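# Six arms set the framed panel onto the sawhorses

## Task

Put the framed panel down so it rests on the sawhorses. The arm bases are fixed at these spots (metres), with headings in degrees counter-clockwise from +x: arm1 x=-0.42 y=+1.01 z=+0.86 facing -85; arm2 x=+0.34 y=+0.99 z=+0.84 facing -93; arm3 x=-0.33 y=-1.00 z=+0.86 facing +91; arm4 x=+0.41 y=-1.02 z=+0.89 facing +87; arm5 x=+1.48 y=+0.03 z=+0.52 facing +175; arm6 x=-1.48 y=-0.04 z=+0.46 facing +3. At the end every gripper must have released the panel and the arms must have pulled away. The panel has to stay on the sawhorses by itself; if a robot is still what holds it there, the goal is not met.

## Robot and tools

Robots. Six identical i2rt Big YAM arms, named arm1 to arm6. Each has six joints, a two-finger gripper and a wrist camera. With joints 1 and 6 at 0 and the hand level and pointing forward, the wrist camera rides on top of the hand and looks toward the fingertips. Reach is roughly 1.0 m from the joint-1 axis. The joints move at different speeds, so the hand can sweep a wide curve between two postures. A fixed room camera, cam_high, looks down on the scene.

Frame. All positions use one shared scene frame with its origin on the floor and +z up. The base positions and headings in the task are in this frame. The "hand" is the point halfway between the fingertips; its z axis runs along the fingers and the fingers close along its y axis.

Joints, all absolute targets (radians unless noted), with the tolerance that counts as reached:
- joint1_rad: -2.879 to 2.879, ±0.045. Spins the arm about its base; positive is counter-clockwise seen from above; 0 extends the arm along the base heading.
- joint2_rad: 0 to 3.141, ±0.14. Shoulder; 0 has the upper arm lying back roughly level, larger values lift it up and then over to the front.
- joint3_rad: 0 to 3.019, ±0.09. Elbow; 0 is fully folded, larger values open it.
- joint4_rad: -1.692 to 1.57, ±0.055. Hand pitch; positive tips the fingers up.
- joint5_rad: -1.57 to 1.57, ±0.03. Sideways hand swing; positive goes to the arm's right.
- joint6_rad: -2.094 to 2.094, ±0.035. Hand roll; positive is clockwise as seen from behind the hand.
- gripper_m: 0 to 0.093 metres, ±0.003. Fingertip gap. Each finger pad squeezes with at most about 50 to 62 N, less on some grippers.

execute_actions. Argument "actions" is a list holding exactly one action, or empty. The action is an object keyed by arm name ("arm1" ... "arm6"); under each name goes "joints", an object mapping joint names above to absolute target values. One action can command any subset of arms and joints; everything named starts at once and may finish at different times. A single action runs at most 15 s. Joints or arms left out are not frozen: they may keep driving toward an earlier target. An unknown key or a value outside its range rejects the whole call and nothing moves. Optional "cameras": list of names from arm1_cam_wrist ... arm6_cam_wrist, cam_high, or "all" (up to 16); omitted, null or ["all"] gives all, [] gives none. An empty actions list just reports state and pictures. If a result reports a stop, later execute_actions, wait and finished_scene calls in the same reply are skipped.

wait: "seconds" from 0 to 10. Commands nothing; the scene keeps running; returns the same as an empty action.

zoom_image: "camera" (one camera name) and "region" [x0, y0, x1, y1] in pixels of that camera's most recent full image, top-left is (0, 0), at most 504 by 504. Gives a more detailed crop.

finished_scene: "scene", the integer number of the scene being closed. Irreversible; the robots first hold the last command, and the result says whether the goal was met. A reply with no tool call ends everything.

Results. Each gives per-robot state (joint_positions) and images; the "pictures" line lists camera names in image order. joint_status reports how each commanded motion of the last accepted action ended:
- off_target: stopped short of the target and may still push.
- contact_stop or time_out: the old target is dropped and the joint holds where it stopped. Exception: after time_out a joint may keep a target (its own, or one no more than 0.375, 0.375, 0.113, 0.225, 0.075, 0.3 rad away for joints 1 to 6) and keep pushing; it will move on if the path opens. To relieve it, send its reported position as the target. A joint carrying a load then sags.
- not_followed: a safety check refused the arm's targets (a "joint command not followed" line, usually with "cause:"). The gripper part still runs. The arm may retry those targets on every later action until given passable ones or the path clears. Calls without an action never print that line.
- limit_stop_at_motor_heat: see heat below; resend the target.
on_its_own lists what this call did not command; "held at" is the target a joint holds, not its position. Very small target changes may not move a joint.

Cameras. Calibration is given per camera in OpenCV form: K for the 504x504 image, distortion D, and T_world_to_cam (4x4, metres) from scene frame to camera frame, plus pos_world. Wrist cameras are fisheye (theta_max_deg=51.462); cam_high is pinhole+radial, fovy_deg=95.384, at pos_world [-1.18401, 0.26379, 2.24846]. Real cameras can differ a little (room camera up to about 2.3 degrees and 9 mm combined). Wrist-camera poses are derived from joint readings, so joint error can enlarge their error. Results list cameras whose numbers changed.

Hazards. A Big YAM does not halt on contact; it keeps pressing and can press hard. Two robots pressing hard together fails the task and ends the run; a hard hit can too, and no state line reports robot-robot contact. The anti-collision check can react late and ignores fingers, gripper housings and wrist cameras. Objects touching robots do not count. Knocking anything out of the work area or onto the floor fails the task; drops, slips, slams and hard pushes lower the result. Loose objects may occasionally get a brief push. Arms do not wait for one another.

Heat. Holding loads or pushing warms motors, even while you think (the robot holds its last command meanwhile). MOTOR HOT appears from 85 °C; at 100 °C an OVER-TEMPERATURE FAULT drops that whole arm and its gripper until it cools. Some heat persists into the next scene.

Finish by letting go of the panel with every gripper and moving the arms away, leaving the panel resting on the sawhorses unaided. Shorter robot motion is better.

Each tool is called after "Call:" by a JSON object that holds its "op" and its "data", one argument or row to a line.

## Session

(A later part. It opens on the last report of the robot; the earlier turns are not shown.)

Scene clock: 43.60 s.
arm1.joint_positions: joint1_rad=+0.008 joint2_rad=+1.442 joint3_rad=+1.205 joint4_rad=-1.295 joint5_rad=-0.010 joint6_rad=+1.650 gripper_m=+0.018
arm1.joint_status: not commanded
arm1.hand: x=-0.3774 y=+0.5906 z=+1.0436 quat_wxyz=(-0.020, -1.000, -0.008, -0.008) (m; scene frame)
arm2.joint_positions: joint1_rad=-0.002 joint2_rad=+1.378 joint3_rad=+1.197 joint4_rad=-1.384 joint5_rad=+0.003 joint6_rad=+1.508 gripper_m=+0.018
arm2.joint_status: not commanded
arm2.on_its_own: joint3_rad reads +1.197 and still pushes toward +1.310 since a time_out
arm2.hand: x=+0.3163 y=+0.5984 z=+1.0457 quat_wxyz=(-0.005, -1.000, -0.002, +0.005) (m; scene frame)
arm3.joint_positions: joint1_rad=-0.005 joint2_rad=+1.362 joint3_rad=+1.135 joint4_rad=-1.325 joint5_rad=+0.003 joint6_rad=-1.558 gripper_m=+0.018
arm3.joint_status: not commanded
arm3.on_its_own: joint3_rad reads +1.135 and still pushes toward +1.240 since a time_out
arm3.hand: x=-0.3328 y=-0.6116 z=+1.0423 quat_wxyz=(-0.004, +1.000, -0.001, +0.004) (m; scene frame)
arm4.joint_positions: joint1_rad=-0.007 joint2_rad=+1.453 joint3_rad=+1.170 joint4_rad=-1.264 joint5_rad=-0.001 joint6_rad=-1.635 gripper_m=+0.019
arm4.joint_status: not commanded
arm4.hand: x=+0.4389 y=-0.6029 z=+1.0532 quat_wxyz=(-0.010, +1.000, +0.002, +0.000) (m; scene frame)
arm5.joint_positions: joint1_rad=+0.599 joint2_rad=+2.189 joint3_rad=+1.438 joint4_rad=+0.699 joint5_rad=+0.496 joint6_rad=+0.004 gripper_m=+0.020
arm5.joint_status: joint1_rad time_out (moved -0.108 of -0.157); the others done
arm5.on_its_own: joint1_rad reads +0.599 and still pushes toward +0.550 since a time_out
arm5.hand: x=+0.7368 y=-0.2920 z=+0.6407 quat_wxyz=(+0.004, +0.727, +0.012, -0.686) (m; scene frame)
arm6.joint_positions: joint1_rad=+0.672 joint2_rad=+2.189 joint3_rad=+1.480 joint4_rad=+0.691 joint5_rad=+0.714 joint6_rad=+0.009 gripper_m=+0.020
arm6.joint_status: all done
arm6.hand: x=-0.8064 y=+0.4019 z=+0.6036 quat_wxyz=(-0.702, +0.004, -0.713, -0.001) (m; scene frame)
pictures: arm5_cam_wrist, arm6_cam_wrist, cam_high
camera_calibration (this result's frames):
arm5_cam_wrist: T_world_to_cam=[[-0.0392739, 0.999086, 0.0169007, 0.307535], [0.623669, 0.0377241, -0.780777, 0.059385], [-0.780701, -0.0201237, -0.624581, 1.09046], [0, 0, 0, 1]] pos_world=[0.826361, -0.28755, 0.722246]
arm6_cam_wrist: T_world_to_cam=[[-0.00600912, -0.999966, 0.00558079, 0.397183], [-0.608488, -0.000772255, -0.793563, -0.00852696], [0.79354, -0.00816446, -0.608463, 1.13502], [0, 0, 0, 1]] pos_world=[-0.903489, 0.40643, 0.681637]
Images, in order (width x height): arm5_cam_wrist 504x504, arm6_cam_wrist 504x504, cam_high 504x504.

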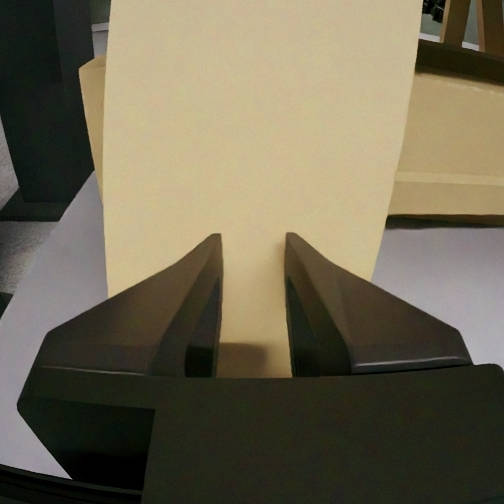

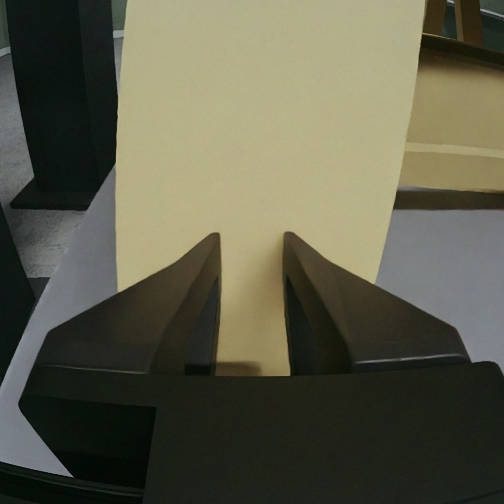

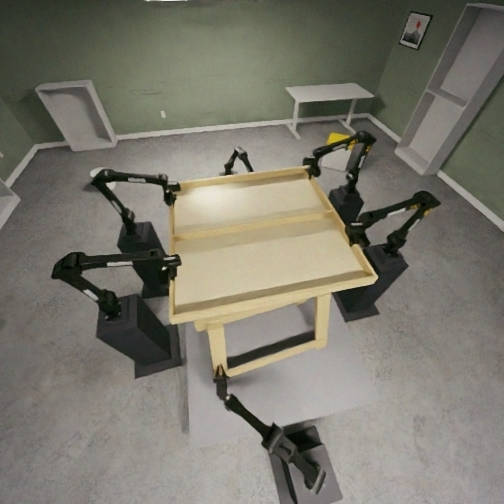

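Call:
{"op": "execute_actions", "data": {
  "actions": [
    {"arm5":{"joints":{"joint1_rad":0.52,"joint2_rad":2.385,"joint3_rad":1.95,"joint4_rad":0.51,"joint5_rad":0.47}},"arm6":{"joints":{"joint1_rad":0.55,"joint2_rad":2.415,"joint3_rad":2.0,"joint4_rad":0.49,"joint5_rad":0.634}}}
  ],
  "cameras": ["cam_high","arm5_cam_wrist","arm6_cam_wrist"]
}}

Scene clock: 46.37 s.
arm1.joint_positions: joint1_rad=+0.008 joint2_rad=+1.442 joint3_rad=+1.205 joint4_rad=-1.295 joint5_rad=-0.010 joint6_rad=+1.650 gripper_m=+0.018
arm1.joint_status: not commanded
arm1.hand: x=-0.3774 y=+0.5906 z=+1.0436 quat_wxyz=(-0.020, -1.000, -0.008, -0.008) (m; scene frame)
arm2.joint_positions: joint1_rad=-0.002 joint2_rad=+1.378 joint3_rad=+1.197 joint4_rad=-1.384 joint5_rad=+0.003 joint6_rad=+1.508 gripper_m=+0.018
arm2.joint_status: not commanded
arm2.on_its_own: joint3_rad reads +1.197 and still pushes toward +1.310 since a time_out
arm2.hand: x=+0.3163 y=+0.5984 z=+1.0457 quat_wxyz=(-0.005, -1.000, -0.002, +0.005) (m; scene frame)
arm3.joint_positions: joint1_rad=-0.005 joint2_rad=+1.362 joint3_rad=+1.135 joint4_rad=-1.325 joint5_rad=+0.003 joint6_rad=-1.558 gripper_m=+0.018
arm3.joint_status: not commanded
arm3.on_its_own: joint3_rad reads +1.135 and still pushes toward +1.240 since a time_out
arm3.hand: x=-0.3328 y=-0.6116 z=+1.0423 quat_wxyz=(-0.004, +1.000, -0.001, +0.004) (m; scene frame)
arm4.joint_positions: joint1_rad=-0.007 joint2_rad=+1.453 joint3_rad=+1.170 joint4_rad=-1.264 joint5_rad=-0.001 joint6_rad=-1.635 gripper_m=+0.019
arm4.joint_status: not commanded
arm4.hand: x=+0.4389 y=-0.6029 z=+1.0532 quat_wxyz=(-0.010, +1.000, +0.002, +0.000) (m; scene frame)
arm5.joint_positions: joint1_rad=+0.581 joint2_rad=+2.390 joint3_rad=+1.870 joint4_rad=+0.507 joint5_rad=+0.468 joint6_rad=+0.004 gripper_m=+0.020
arm5.joint_status: joint1_rad time_out (moved -0.018 of -0.079); the others done
arm5.on_its_own: joint1_rad reads +0.581 and still pushes toward +0.520 since a time_out
arm5.hand: x=+0.6425 y=-0.3316 z=+0.6594 quat_wxyz=(+0.014, +0.715, +0.008, -0.699) (m; scene frame)
arm6.joint_positions: joint1_rad=+0.628 joint2_rad=+2.391 joint3_rad=+1.931 joint4_rad=+0.493 joint5_rad=+0.635 joint6_rad=+0.009 gripper_m=+0.020
arm6.joint_status: joint1_rad time_out (moved -0.044 of -0.122); the others done
arm6.on_its_own: joint1_rad reads +0.628 and still pushes toward +0.550 since a time_out
arm6.hand: x=-0.7094 y=+0.4489 z=+0.6328 quat_wxyz=(-0.715, +0.005, -0.698, -0.025) (m; scene frame)
pictures: arm5_cam_wrist, arm6_cam_wrist, cam_high
camera_calibration (this result's frames):
arm5_cam_wrist: T_world_to_cam=[[-0.0479543, 0.998848, -0.00179997, 0.360884], [0.596224, 0.0271786, -0.802358, 0.162718], [-0.801385, -0.0395497, -0.59684, 1.01628], [0, 0, 0, 1]] pos_world=[0.734723, -0.324697, 0.737766]
arm6_cam_wrist: T_world_to_cam=[[0.0294968, -0.999221, -0.0262131, 0.489545], [-0.577041, 0.0043909, -0.816703, 0.10834], [0.816182, 0.0392162, -0.576462, 1.05075], [0, 0, 0, 1]] pos_world=[-0.809525, 0.447482, 0.707031]
Images, in order (width x height): arm5_cam_wrist 504x504, arm6_cam_wrist 504x504, cam_high 504x504.

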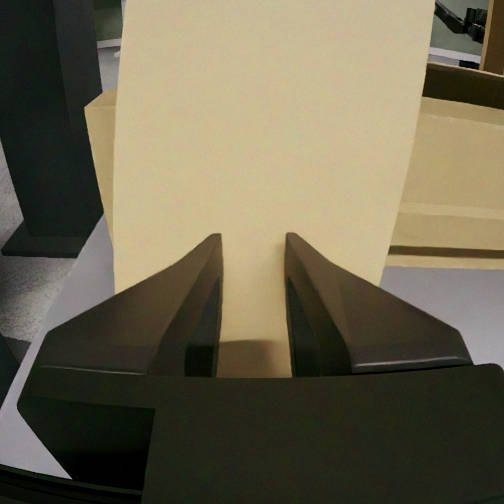

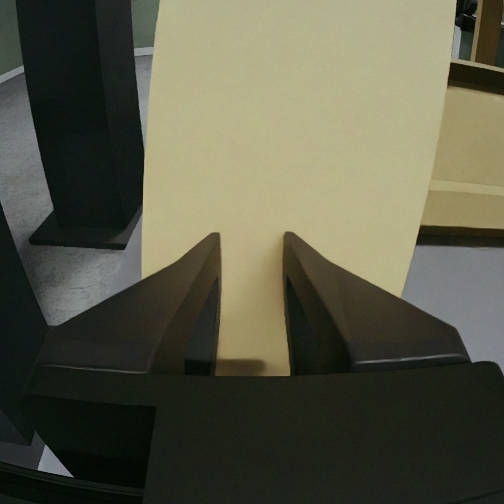

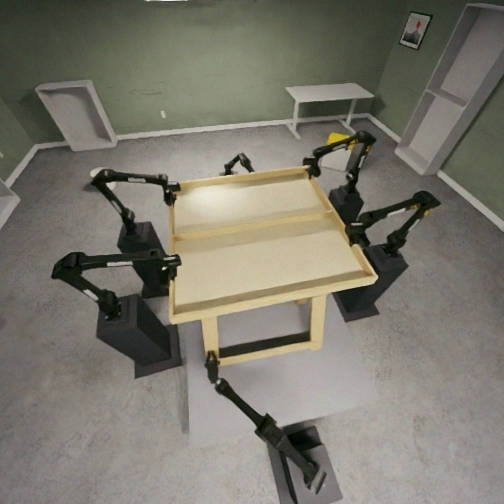

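Call:
{"op": "execute_actions", "data": {
  "actions": [
    {"arm5":{"joints":{"joint1_rad":0.5,"joint2_rad":1.55,"joint3_rad":0.3,"joint4_rad":1.2,"joint5_rad":0.3}},"arm6":{"joints":{"joint1_rad":0.55,"joint2_rad":1.55,"joint3_rad":0.3,"joint4_rad":1.2,"joint5_rad":0.4}}}
  ],
  "cameras": []
}}

Call:
{"op": "execute_actions", "data": {
  "actions": [
    {"arm5":{"joints":{"joint1_rad":0.087,"joint2_rad":0.8,"joint3_rad":0.3,"joint4_rad":1.15,"joint5_rad":0}},"arm6":{"joints":{"joint1_rad":-0.05,"joint2_rad":0.8,"joint3_rad":0.3,"joint4_rad":1.2,"joint5_rad":0}}}
  ],
  "cameras": ["cam_high","arm5_cam_wrist","arm6_cam_wrist"]
}}

Scene clock: 48.63 s.
arm1.joint_positions: joint1_rad=+0.008 joint2_rad=+1.442 joint3_rad=+1.205 joint4_rad=-1.295 joint5_rad=-0.010 joint6_rad=+1.650 gripper_m=+0.018
arm1.joint_status: not commanded
arm1.hand: x=-0.3774 y=+0.5906 z=+1.0436 quat_wxyz=(-0.020, -1.000, -0.008, -0.008) (m; scene frame)
arm2.joint_positions: joint1_rad=-0.002 joint2_rad=+1.378 joint3_rad=+1.197 joint4_rad=-1.384 joint5_rad=+0.003 joint6_rad=+1.508 gripper_m=+0.018
arm2.joint_status: not commanded
arm2.on_its_own: joint3_rad reads +1.197 and still pushes toward +1.310 since a time_out
arm2.hand: x=+0.3163 y=+0.5984 z=+1.0457 quat_wxyz=(-0.005, -1.000, -0.002, +0.005) (m; scene frame)
arm3.joint_positions: joint1_rad=-0.005 joint2_rad=+1.362 joint3_rad=+1.135 joint4_rad=-1.325 joint5_rad=+0.003 joint6_rad=-1.558 gripper_m=+0.018
arm3.joint_status: not commanded
arm3.on_its_own: joint3_rad reads +1.135 and still pushes toward +1.240 since a time_out
arm3.hand: x=-0.3328 y=-0.6116 z=+1.0423 quat_wxyz=(-0.004, +1.000, -0.001, +0.004) (m; scene frame)
arm4.joint_positions: joint1_rad=-0.007 joint2_rad=+1.453 joint3_rad=+1.170 joint4_rad=-1.264 joint5_rad=-0.001 joint6_rad=-1.635 gripper_m=+0.019
arm4.joint_status: not commanded
arm4.hand: x=+0.4389 y=-0.6029 z=+1.0532 quat_wxyz=(-0.010, +1.000, +0.002, +0.000) (m; scene frame)
arm5.joint_positions: joint1_rad=+0.491 joint2_rad=+1.561 joint3_rad=+0.295 joint4_rad=+1.195 joint5_rad=+0.301 joint6_rad=+0.004 gripper_m=+0.020
arm5.joint_status: all done
arm5.hand: x=+1.0510 y=-0.0945 z=+0.6438 quat_wxyz=(+0.035, +0.733, +0.042, -0.678) (m; scene frame)
arm6.joint_positions: joint1_rad=+0.543 joint2_rad=+1.551 joint3_rad=+0.302 joint4_rad=+1.198 joint5_rad=+0.400 joint6_rad=+0.009 gripper_m=+0.020
arm6.joint_status: all done
arm6.hand: x=-1.0762 y=+0.1518 z=+0.5935 quat_wxyz=(-0.687, +0.074, -0.720, -0.062) (m; scene frame)
pictures: none
No camera images: the call's "cameras" was empty. Leave "cameras" out to get every camera's image.

Scene clock: 49.97 s.
arm1.joint_positions: joint1_rad=+0.008 joint2_rad=+1.442 joint3_rad=+1.205 joint4_rad=-1.295 joint5_rad=-0.010 joint6_rad=+1.650 gripper_m=+0.018
arm1.joint_status: not commanded
arm1.hand: x=-0.3774 y=+0.5906 z=+1.0436 quat_wxyz=(-0.020, -1.000, -0.008, -0.008) (m; scene frame)
arm2.joint_positions: joint1_rad=-0.002 joint2_rad=+1.378 joint3_rad=+1.197 joint4_rad=-1.384 joint5_rad=+0.003 joint6_rad=+1.508 gripper_m=+0.018
arm2.joint_status: not commanded
arm2.on_its_own: joint3_rad reads +1.197 and still pushes toward +1.310 since a time_out
arm2.hand: x=+0.3163 y=+0.5984 z=+1.0457 quat_wxyz=(-0.005, -1.000, -0.002, +0.005) (m; scene frame)
arm3.joint_positions: joint1_rad=-0.005 joint2_rad=+1.362 joint3_rad=+1.135 joint4_rad=-1.325 joint5_rad=+0.003 joint6_rad=-1.558 gripper_m=+0.018
arm3.joint_status: not commanded
arm3.on_its_own: joint3_rad reads +1.135 and still pushes toward +1.240 since a time_out
arm3.hand: x=-0.3328 y=-0.6116 z=+1.0423 quat_wxyz=(-0.004, +1.000, -0.001, +0.004) (m; scene frame)
arm4.joint_positions: joint1_rad=-0.007 joint2_rad=+1.453 joint3_rad=+1.170 joint4_rad=-1.264 joint5_rad=-0.001 joint6_rad=-1.635 gripper_m=+0.019
arm4.joint_status: not commanded
arm4.hand: x=+0.4389 y=-0.6029 z=+1.0532 quat_wxyz=(-0.010, +1.000, +0.002, +0.000) (m; scene frame)
arm5.joint_positions: joint1_rad=+0.094 joint2_rad=+0.798 joint3_rad=+0.295 joint4_rad=+1.151 joint5_rad=+0.003 joint6_rad=+0.004 gripper_m=+0.020
arm5.joint_status: all done
arm5.hand: x=+1.1333 y=+0.0325 z=+0.9286 quat_wxyz=(+0.009, +0.450, -0.004, -0.893) (m; scene frame)
arm6.joint_positions: joint1_rad=-0.038 joint2_rad=+0.801 joint3_rad=+0.302 joint4_rad=+1.198 joint5_rad=+0.003 joint6_rad=+0.009 gripper_m=+0.020
arm6.joint_status: all done
arm6.hand: x=-1.1434 y=-0.0320 z=+0.8827 quat_wxyz=(-0.906, +0.000, -0.423, -0.008) (m; scene frame)
pictures: arm5_cam_wrist, arm6_cam_wrist, cam_high
camera_calibration (this result's frames):
arm5_cam_wrist: T_world_to_cam=[[-0.0212776, 0.999774, 0.000199415, -0.0108943], [-0.0203225, -0.000233093, -0.999793, 0.959154], [-0.999567, -0.0212772, 0.0203228, 1.23552], [0, 0, 0, 1]] pos_world=[1.25425, 0.0374039, 0.933849]
arm6_cam_wrist: T_world_to_cam=[[0.00394074, -0.999875, -0.0153431, -0.0104686], [0.0583188, 0.0155469, -0.998177, 0.951184], [0.99829, 0.00303876, 0.0583728, 1.21459], [0, 0, 0, 1]] pos_world=[-1.26795, -0.0289461, 0.87839]
Images, in order (width x height): arm5_cam_wrist 504x504, arm6_cam_wrist 504x504, cam_high 504x504.

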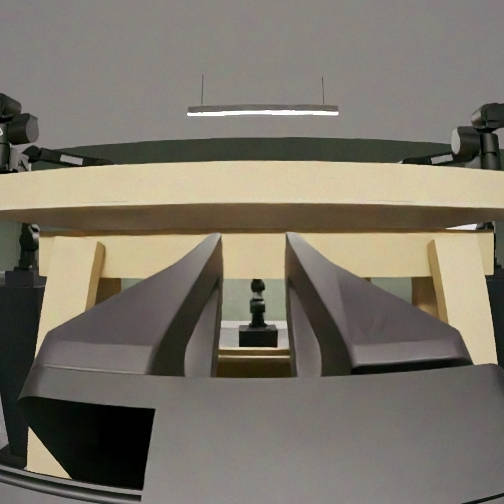

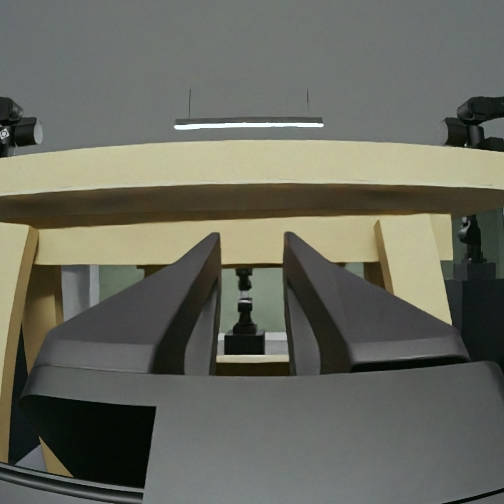

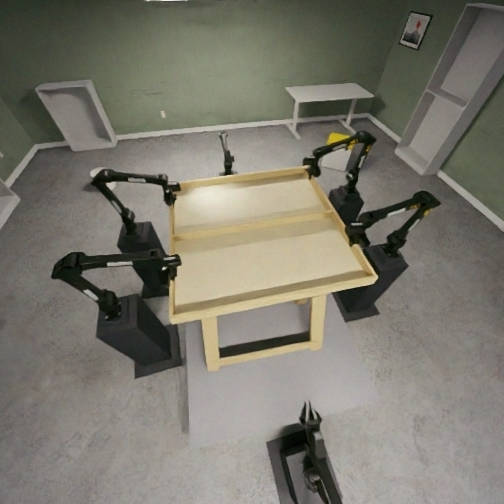

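Call:
{"op": "zoom_image", "data": {
  "camera": "cam_high",
  "region": [180, 270, 350, 390]
}}

Region (180, 270, 350, 390) of cam_high's 504x504 image, scaled by 2.965, with more detail than that image has; it fills the top 356 rows of this view, and the rest is white.

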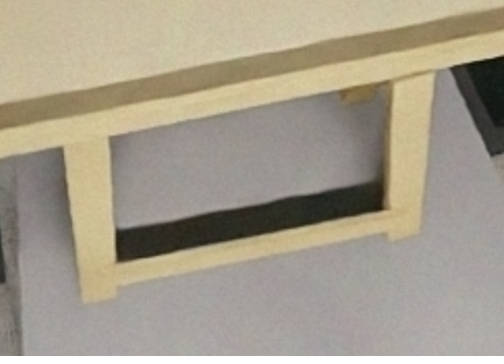

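Call:
{"op": "execute_actions", "data": {
  "actions": [
    {"arm1":{"joints":{"joint2_rad":1.36,"joint3_rad":1.21,"joint4_rad":-1.21}},"arm2":{"joints":{"joint2_rad":1.33,"joint3_rad":1.22,"joint4_rad":-1.30}},"arm3":{"joints":{"joint2_rad":1.295,"joint3_rad":1.155,"joint4_rad":-1.24}},"arm4":{"joints":{"joint2_rad":1.41,"joint3_rad":1.16,"joint4_rad":-1.17}}}
  ],
  "cameras": ["arm5_cam_wrist","arm6_cam_wrist"]
}}

Scene clock: 51.53 s.
arm1.joint_positions: joint1_rad=+0.008 joint2_rad=+1.472 joint3_rad=+1.156 joint4_rad=-1.215 joint5_rad=-0.008 joint6_rad=+1.650 gripper_m=+0.018
arm1.joint_status: all done
arm1.hand: x=-0.3772 y=+0.5872 z=+1.0135 quat_wxyz=(-0.019, -1.000, -0.008, -0.007) (m; scene frame)
arm2.joint_positions: joint1_rad=-0.002 joint2_rad=+1.413 joint3_rad=+1.152 joint4_rad=-1.312 joint5_rad=+0.002 joint6_rad=+1.509 gripper_m=+0.018
arm2.joint_status: all done
arm2.hand: x=+0.3161 y=+0.5934 z=+1.0157 quat_wxyz=(-0.001, -1.000, -0.002, +0.004) (m; scene frame)
arm3.joint_positions: joint1_rad=-0.005 joint2_rad=+1.388 joint3_rad=+1.069 joint4_rad=-1.243 joint5_rad=+0.000 joint6_rad=-1.558 gripper_m=+0.018
arm3.joint_status: all done
arm3.hand: x=-0.3333 y=-0.6138 z=+1.0086 quat_wxyz=(+0.001, +1.000, -0.001, +0.002) (m; scene frame)
arm4.joint_positions: joint1_rad=-0.007 joint2_rad=+1.481 joint3_rad=+1.105 joint4_rad=-1.179 joint5_rad=-0.003 joint6_rad=-1.635 gripper_m=+0.019
arm4.joint_status: all done
arm4.hand: x=+0.4384 y=-0.6058 z=+1.0185 quat_wxyz=(-0.006, +1.000, +0.002, -0.001) (m; scene frame)
arm5.joint_positions: joint1_rad=+0.094 joint2_rad=+0.798 joint3_rad=+0.295 joint4_rad=+1.151 joint5_rad=+0.003 joint6_rad=+0.004 gripper_m=+0.020
arm5.joint_status: not commanded
arm5.hand: x=+1.1333 y=+0.0325 z=+0.9286 quat_wxyz=(+0.009, +0.450, -0.004, -0.893) (m; scene frame)
arm6.joint_positions: joint1_rad=-0.038 joint2_rad=+0.801 joint3_rad=+0.302 joint4_rad=+1.198 joint5_rad=+0.003 joint6_rad=+0.009 gripper_m=+0.020
arm6.joint_status: not commanded
arm6.hand: x=-1.1434 y=-0.0320 z=+0.8827 quat_wxyz=(-0.906, +0.000, -0.423, -0.008) (m; scene frame)
pictures: arm5_cam_wrist, arm6_cam_wrist
camera_calibration (this result's frames):
arm5_cam_wrist: T_world_to_cam=[[-0.0212776, 0.999774, 0.000199415, -0.0108943], [-0.0203225, -0.000233093, -0.999793, 0.959154], [-0.999567, -0.0212772, 0.0203228, 1.23552], [0, 0, 0, 1]] pos_world=[1.25425, 0.0374039, 0.933849]
arm6_cam_wrist: T_world_to_cam=[[0.00394074, -0.999875, -0.0153431, -0.0104686], [0.0583188, 0.0155469, -0.998177, 0.951184], [0.99829, 0.00303876, 0.0583728, 1.21459], [0, 0, 0, 1]] pos_world=[-1.26795, -0.0289461, 0.87839]
Images, in order (width x height): arm5_cam_wrist 504x504, arm6_cam_wrist 504x504.

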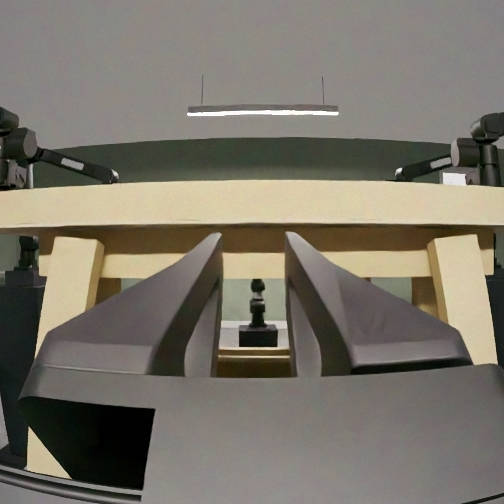

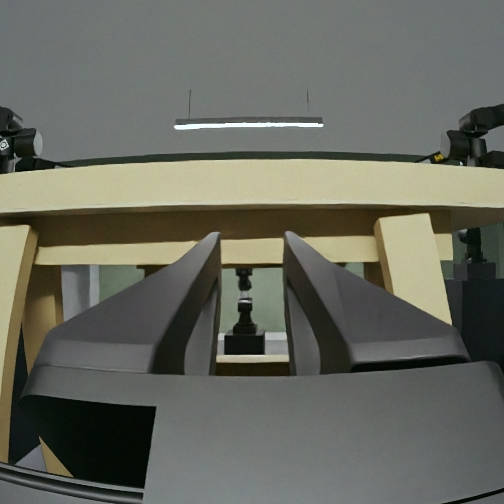

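Shadows cover the beams, so they're under the panel. One more small step.

Call:
{"op": "execute_actions", "data": {
  "actions": [
    {"arm1":{"joints":{"joint2_rad":1.39,"joint3_rad":1.155,"joint4_rad":-1.17}},"arm2":{"joints":{"joint2_rad":1.35,"joint3_rad":1.16,"joint4_rad":-1.265}},"arm3":{"joints":{"joint2_rad":1.32,"joint3_rad":1.11,"joint4_rad":-1.21}},"arm4":{"joints":{"joint2_rad":1.43,"joint3_rad":1.11,"joint4_rad":-1.14}}}
  ],
  "cameras": ["arm5_cam_wrist","arm6_cam_wrist"]
}}

Scene clock: 52.33 s.
arm1.joint_positions: joint1_rad=+0.008 joint2_rad=+1.470 joint3_rad=+1.145 joint4_rad=-1.200 joint5_rad=-0.008 joint6_rad=+1.650 gripper_m=+0.018
arm1.joint_status: all done
arm1.hand: x=-0.3773 y=+0.5878 z=+1.0104 quat_wxyz=(-0.022, -1.000, -0.008, -0.007) (m; scene frame)
arm2.joint_positions: joint1_rad=-0.002 joint2_rad=+1.409 joint3_rad=+1.133 joint4_rad=-1.288 joint5_rad=+0.002 joint6_rad=+1.510 gripper_m=+0.018
arm2.joint_status: all done
arm2.hand: x=+0.3161 y=+0.5942 z=+1.0101 quat_wxyz=(-0.005, -1.000, -0.002, +0.004) (m; scene frame)
arm3.joint_positions: joint1_rad=-0.005 joint2_rad=+1.387 joint3_rad=+1.060 joint4_rad=-1.232 joint5_rad=+0.000 joint6_rad=-1.558 gripper_m=+0.018
arm3.joint_status: all done
arm3.hand: x=-0.3333 y=-0.6145 z=+1.0057 quat_wxyz=(+0.000, +1.000, -0.001, +0.002) (m; scene frame)
arm4.joint_positions: joint1_rad=-0.007 joint2_rad=+1.481 joint3_rad=+1.089 joint4_rad=-1.156 joint5_rad=-0.003 joint6_rad=-1.635 gripper_m=+0.019
arm4.joint_status: all done
arm4.hand: x=+0.4383 y=-0.6062 z=+1.0131 quat_wxyz=(-0.010, +1.000, +0.002, -0.001) (m; scene frame)
arm5.joint_positions: joint1_rad=+0.094 joint2_rad=+0.798 joint3_rad=+0.295 joint4_rad=+1.151 joint5_rad=+0.003 joint6_rad=+0.004 gripper_m=+0.020
arm5.joint_status: not commanded
arm5.hand: x=+1.1333 y=+0.0325 z=+0.9286 quat_wxyz=(+0.009, +0.450, -0.004, -0.893) (m; scene frame)
arm6.joint_positions: joint1_rad=-0.038 joint2_rad=+0.801 joint3_rad=+0.302 joint4_rad=+1.198 joint5_rad=+0.003 joint6_rad=+0.009 gripper_m=+0.020
arm6.joint_status: not commanded
arm6.hand: x=-1.1434 y=-0.0320 z=+0.8827 quat_wxyz=(-0.906, +0.000, -0.423, -0.008) (m; scene frame)
pictures: arm5_cam_wrist, arm6_cam_wrist
camera_calibration (this result's frames):
arm5_cam_wrist: T_world_to_cam=[[-0.0212776, 0.999774, 0.000199415, -0.0108943], [-0.0203225, -0.000233093, -0.999793, 0.959154], [-0.999567, -0.0212772, 0.0203228, 1.23552], [0, 0, 0, 1]] pos_world=[1.25425, 0.0374039, 0.933849]
arm6_cam_wrist: T_world_to_cam=[[0.00394074, -0.999875, -0.0153431, -0.0104686], [0.0583188, 0.0155469, -0.998177, 0.951184], [0.99829, 0.00303876, 0.0583728, 1.21459], [0, 0, 0, 1]] pos_world=[-1.26795, -0.0289461, 0.87839]
Images, in order (width x height): arm5_cam_wrist 504x504, arm6_cam_wrist 504x504.

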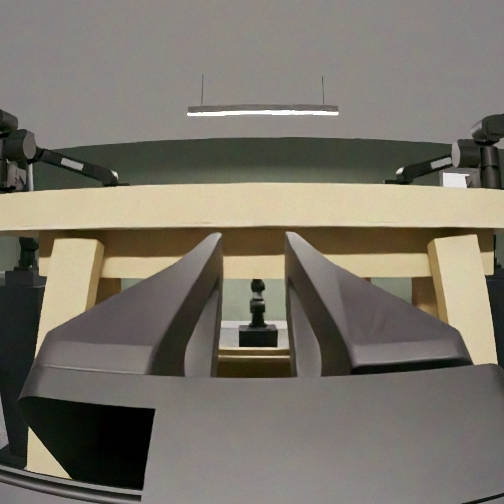

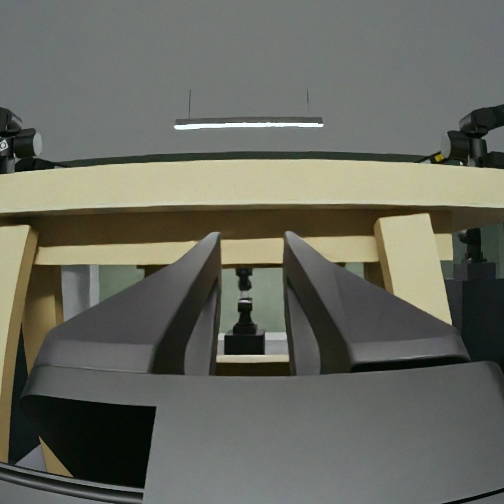

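Touched down. Unload.

Call:
{"op": "execute_actions", "data": {
  "actions": [
    {"arm1":{"joints":{"joint2_rad":1.465,"joint3_rad":1.13,"joint4_rad":-1.2}},"arm2":{"joints":{"joint2_rad":1.405,"joint3_rad":1.115,"joint4_rad":-1.285}},"arm3":{"joints":{"joint2_rad":1.38,"joint3_rad":1.045,"joint4_rad":-1.23}},"arm4":{"joints":{"joint2_rad":1.478,"joint3_rad":1.07,"joint4_rad":-1.155}}}
  ],
  "cameras": []
}}

Call:
{"op": "execute_actions", "data": {
  "actions": [
    {"arm1":{"joints":{"gripper_m":0.093}},"arm2":{"joints":{"gripper_m":0.093}},"arm3":{"joints":{"gripper_m":0.093}},"arm4":{"joints":{"gripper_m":0.093}}}
  ],
  "cameras": ["cam_high","arm5_cam_wrist"]
}}

Scene clock: 53.20 s.
arm1.joint_positions: joint1_rad=+0.008 joint2_rad=+1.471 joint3_rad=+1.142 joint4_rad=-1.200 joint5_rad=-0.008 joint6_rad=+1.650 gripper_m=+0.018
arm1.joint_status: all done
arm1.hand: x=-0.3774 y=+0.5885 z=+1.0093 quat_wxyz=(-0.021, -1.000, -0.008, -0.007) (m; scene frame)
arm2.joint_positions: joint1_rad=-0.002 joint2_rad=+1.409 joint3_rad=+1.128 joint4_rad=-1.285 joint5_rad=+0.002 joint6_rad=+1.510 gripper_m=+0.018
arm2.joint_status: all done
arm2.hand: x=+0.3161 y=+0.5953 z=+1.0084 quat_wxyz=(-0.004, -1.000, -0.002, +0.004) (m; scene frame)
arm3.joint_positions: joint1_rad=-0.005 joint2_rad=+1.387 joint3_rad=+1.054 joint4_rad=-1.229 joint5_rad=+0.000 joint6_rad=-1.558 gripper_m=+0.018
arm3.joint_status: all done
arm3.hand: x=-0.3333 y=-0.6160 z=+1.0037 quat_wxyz=(+0.001, +1.000, -0.001, +0.002) (m; scene frame)
arm4.joint_positions: joint1_rad=-0.007 joint2_rad=+1.481 joint3_rad=+1.085 joint4_rad=-1.154 joint5_rad=-0.003 joint6_rad=-1.635 gripper_m=+0.019
arm4.joint_status: all done
arm4.hand: x=+0.4383 y=-0.6073 z=+1.0117 quat_wxyz=(-0.009, +1.000, +0.002, -0.001) (m; scene frame)
arm5.joint_positions: joint1_rad=+0.094 joint2_rad=+0.798 joint3_rad=+0.295 joint4_rad=+1.151 joint5_rad=+0.003 joint6_rad=+0.004 gripper_m=+0.020
arm5.joint_status: not commanded
arm5.hand: x=+1.1333 y=+0.0325 z=+0.9286 quat_wxyz=(+0.009, +0.450, -0.004, -0.893) (m; scene frame)
arm6.joint_positions: joint1_rad=-0.038 joint2_rad=+0.801 joint3_rad=+0.302 joint4_rad=+1.198 joint5_rad=+0.003 joint6_rad=+0.009 gripper_m=+0.020
arm6.joint_status: not commanded
arm6.hand: x=-1.1434 y=-0.0320 z=+0.8827 quat_wxyz=(-0.906, +0.000, -0.423, -0.008) (m; scene frame)
pictures: none
No camera images: the call's "cameras" was empty. Leave "cameras" out to get every camera's image.

Scene clock: 53.90 s.
arm1.joint_positions: joint1_rad=+0.007 joint2_rad=+1.470 joint3_rad=+1.141 joint4_rad=-1.200 joint5_rad=-0.004 joint6_rad=+1.650 gripper_m=+0.093
arm1.joint_status: all done
arm1.hand: x=-0.3785 y=+0.5889 z=+1.0093 quat_wxyz=(-0.021, -1.000, -0.008, -0.005) (m; scene frame)
arm2.joint_positions: joint1_rad=-0.002 joint2_rad=+1.409 joint3_rad=+1.118 joint4_rad=-1.285 joint5_rad=+0.002 joint6_rad=+1.510 gripper_m=+0.093
arm2.joint_status: all done
arm2.hand: x=+0.3163 y=+0.5990 z=+1.0045 quat_wxyz=(+0.001, -1.000, -0.002, +0.004) (m; scene frame)
arm3.joint_positions: joint1_rad=-0.005 joint2_rad=+1.387 joint3_rad=+1.044 joint4_rad=-1.229 joint5_rad=+0.000 joint6_rad=-1.572 gripper_m=+0.093
arm3.joint_status: all done
arm3.hand: x=-0.3332 y=-0.6196 z=+1.0004 quat_wxyz=(+0.006, +1.000, +0.006, +0.002) (m; scene frame)
arm4.joint_positions: joint1_rad=-0.007 joint2_rad=+1.480 joint3_rad=+1.074 joint4_rad=-1.154 joint5_rad=-0.002 joint6_rad=-1.645 gripper_m=+0.093
arm4.joint_status: all done
arm4.hand: x=+0.4382 y=-0.6116 z=+1.0083 quat_wxyz=(-0.004, +1.000, +0.007, -0.001) (m; scene frame)
arm5.joint_positions: joint1_rad=+0.094 joint2_rad=+0.798 joint3_rad=+0.295 joint4_rad=+1.151 joint5_rad=+0.003 joint6_rad=+0.004 gripper_m=+0.020
arm5.joint_status: not commanded
arm5.hand: x=+1.1333 y=+0.0325 z=+0.9286 quat_wxyz=(+0.009, +0.450, -0.004, -0.893) (m; scene frame)
arm6.joint_positions: joint1_rad=-0.038 joint2_rad=+0.801 joint3_rad=+0.302 joint4_rad=+1.198 joint5_rad=+0.003 joint6_rad=+0.009 gripper_m=+0.020
arm6.joint_status: not commanded
arm6.hand: x=-1.1434 y=-0.0320 z=+0.8827 quat_wxyz=(-0.906, +0.000, -0.423, -0.008) (m; scene frame)
pictures: arm5_cam_wrist, cam_high
camera_calibration (this result's frames):
arm5_cam_wrist: T_world_to_cam=[[-0.0212776, 0.999774, 0.000199415, -0.0108943], [-0.0203225, -0.000233093, -0.999793, 0.959154], [-0.999567, -0.0212772, 0.0203228, 1.23552], [0, 0, 0, 1]] pos_world=[1.25425, 0.0374039, 0.933849]
Images, in order (width x height): arm5_cam_wrist 504x504, cam_high 504x504.

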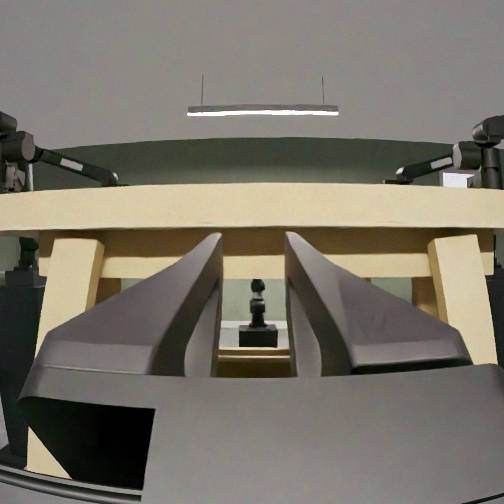

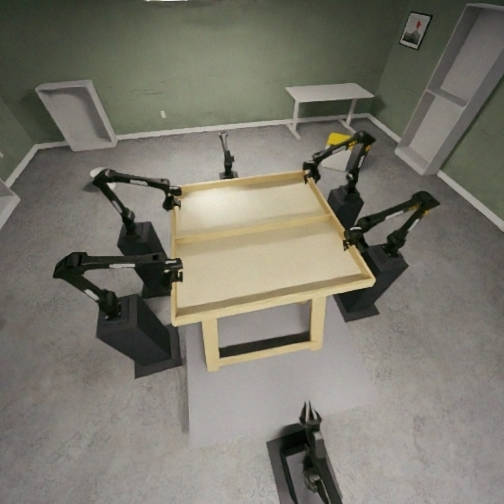

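Call:
{"op": "execute_actions", "data": {
  "actions": [
    {"arm1":{"joints":{"joint2_rad":1.42,"joint3_rad":1.31,"joint4_rad":-1.41}},"arm2":{"joints":{"joint2_rad":1.36,"joint3_rad":1.29,"joint4_rad":-1.49}},"arm3":{"joints":{"joint2_rad":1.34,"joint3_rad":1.22,"joint4_rad":-1.44}},"arm4":{"joints":{"joint2_rad":1.43,"joint3_rad":1.25,"joint4_rad":-1.37}}}
  ],
  "cameras": []
}}

Call:
{"op": "execute_actions", "data": {
  "actions": [
    {"arm1":{"joints":{"joint2_rad":0.7}},"arm2":{"joints":{"joint2_rad":0.7}},"arm3":{"joints":{"joint2_rad":0.7}},"arm4":{"joints":{"joint2_rad":0.7}}}
  ],
  "cameras": ["cam_high","arm5_cam_wrist"]
}}

Scene clock: 55.13 s.
arm1.joint_positions: joint1_rad=+0.007 joint2_rad=+1.419 joint3_rad=+1.267 joint4_rad=-1.402 joint5_rad=-0.004 joint6_rad=+1.650 gripper_m=+0.093
arm1.joint_status: all done
arm1.hand: x=-0.3796 y=+0.5986 z=+1.0754 quat_wxyz=(-0.008, -1.000, -0.008, -0.004) (m; scene frame)
arm2.joint_positions: joint1_rad=-0.002 joint2_rad=+1.365 joint3_rad=+1.242 joint4_rad=-1.476 joint5_rad=+0.002 joint6_rad=+1.510 gripper_m=+0.093
arm2.joint_status: all done
arm2.hand: x=+0.3172 y=+0.6085 z=+1.0675 quat_wxyz=(+0.012, -1.000, -0.002, +0.003) (m; scene frame)
arm3.joint_positions: joint1_rad=-0.005 joint2_rad=+1.338 joint3_rad=+1.186 joint4_rad=-1.429 joint5_rad=+0.000 joint6_rad=-1.572 gripper_m=+0.093
arm3.joint_status: all done
arm3.hand: x=-0.3335 y=-0.6223 z=+1.0701 quat_wxyz=(+0.011, +1.000, +0.006, +0.002) (m; scene frame)
arm4.joint_positions: joint1_rad=-0.007 joint2_rad=+1.421 joint3_rad=+1.222 joint4_rad=-1.353 joint5_rad=-0.002 joint6_rad=-1.646 gripper_m=+0.093
arm4.joint_status: all done
arm4.hand: x=+0.4384 y=-0.6084 z=+1.0848 quat_wxyz=(-0.008, +1.000, +0.007, -0.001) (m; scene frame)
arm5.joint_positions: joint1_rad=+0.094 joint2_rad=+0.798 joint3_rad=+0.295 joint4_rad=+1.151 joint5_rad=+0.003 joint6_rad=+0.004 gripper_m=+0.020
arm5.joint_status: not commanded
arm5.hand: x=+1.1333 y=+0.0325 z=+0.9286 quat_wxyz=(+0.009, +0.450, -0.004, -0.893) (m; scene frame)
arm6.joint_positions: joint1_rad=-0.038 joint2_rad=+0.801 joint3_rad=+0.302 joint4_rad=+1.198 joint5_rad=+0.003 joint6_rad=+0.009 gripper_m=+0.020
arm6.joint_status: not commanded
arm6.hand: x=-1.1434 y=-0.0320 z=+0.8827 quat_wxyz=(-0.906, +0.000, -0.423, -0.008) (m; scene frame)
pictures: none
No camera images: the call's "cameras" was empty. Leave "cameras" out to get every camera's image.

Scene clock: 56.70 s.
arm1.joint_positions: joint1_rad=+0.007 joint2_rad=+0.696 joint3_rad=+1.284 joint4_rad=-1.405 joint5_rad=-0.004 joint6_rad=+1.650 gripper_m=+0.093
arm1.joint_status: all done
arm1.hand: x=-0.3946 y=+0.7504 z=+1.3219 quat_wxyz=(-0.367, -0.930, -0.007, -0.035) (m; scene frame)
arm2.joint_positions: joint1_rad=-0.002 joint2_rad=+0.699 joint3_rad=+1.252 joint4_rad=-1.479 joint5_rad=+0.002 joint6_rad=+1.510 gripper_m=+0.093
arm2.joint_status: all done
arm2.hand: x=+0.3262 y=+0.7437 z=+1.2746 quat_wxyz=(-0.318, -0.948, -0.002, +0.022) (m; scene frame)
arm3.joint_positions: joint1_rad=-0.005 joint2_rad=+0.697 joint3_rad=+1.192 joint4_rad=-1.430 joint5_rad=+0.000 joint6_rad=-1.573 gripper_m=+0.093
arm3.joint_status: all done
arm3.hand: x=-0.3330 y=-0.7385 z=+1.2697 quat_wxyz=(-0.307, +0.952, +0.007, +0.000) (m; scene frame)
arm4.joint_positions: joint1_rad=-0.007 joint2_rad=+0.696 joint3_rad=+1.229 joint4_rad=-1.353 joint5_rad=-0.002 joint6_rad=-1.646 gripper_m=+0.093
arm4.joint_status: all done
arm4.hand: x=+0.4300 y=-0.7475 z=+1.3312 quat_wxyz=(-0.365, +0.931, +0.007, +0.024) (m; scene frame)
arm5.joint_positions: joint1_rad=+0.094 joint2_rad=+0.798 joint3_rad=+0.295 joint4_rad=+1.151 joint5_rad=+0.003 joint6_rad=+0.004 gripper_m=+0.020
arm5.joint_status: not commanded
arm5.hand: x=+1.1333 y=+0.0325 z=+0.9286 quat_wxyz=(+0.009, +0.450, -0.004, -0.893) (m; scene frame)
arm6.joint_positions: joint1_rad=-0.038 joint2_rad=+0.801 joint3_rad=+0.302 joint4_rad=+1.198 joint5_rad=+0.003 joint6_rad=+0.009 gripper_m=+0.020
arm6.joint_status: not commanded
arm6.hand: x=-1.1434 y=-0.0320 z=+0.8827 quat_wxyz=(-0.906, +0.000, -0.423, -0.008) (m; scene frame)
pictures: arm5_cam_wrist, cam_high
camera_calibration (this result's frames):
arm5_cam_wrist: T_world_to_cam=[[-0.0212776, 0.999774, 0.000199415, -0.0108943], [-0.0203225, -0.000233093, -0.999793, 0.959154], [-0.999567, -0.0212772, 0.0203228, 1.23552], [0, 0, 0, 1]] pos_world=[1.25425, 0.0374039, 0.933849]
Images, in order (width x height): arm5_cam_wrist 504x504, cam_high 504x504.

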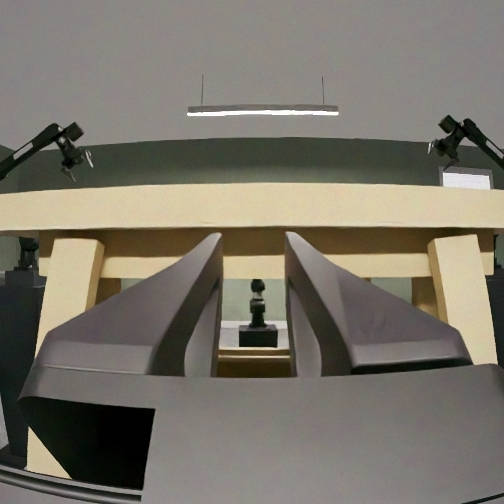

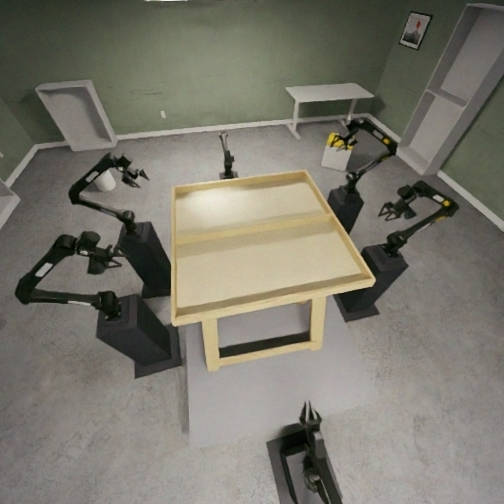

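Call:
{"op": "finished_scene", "data": {
  "scene": 2
}}

The scene is finished: the task was done.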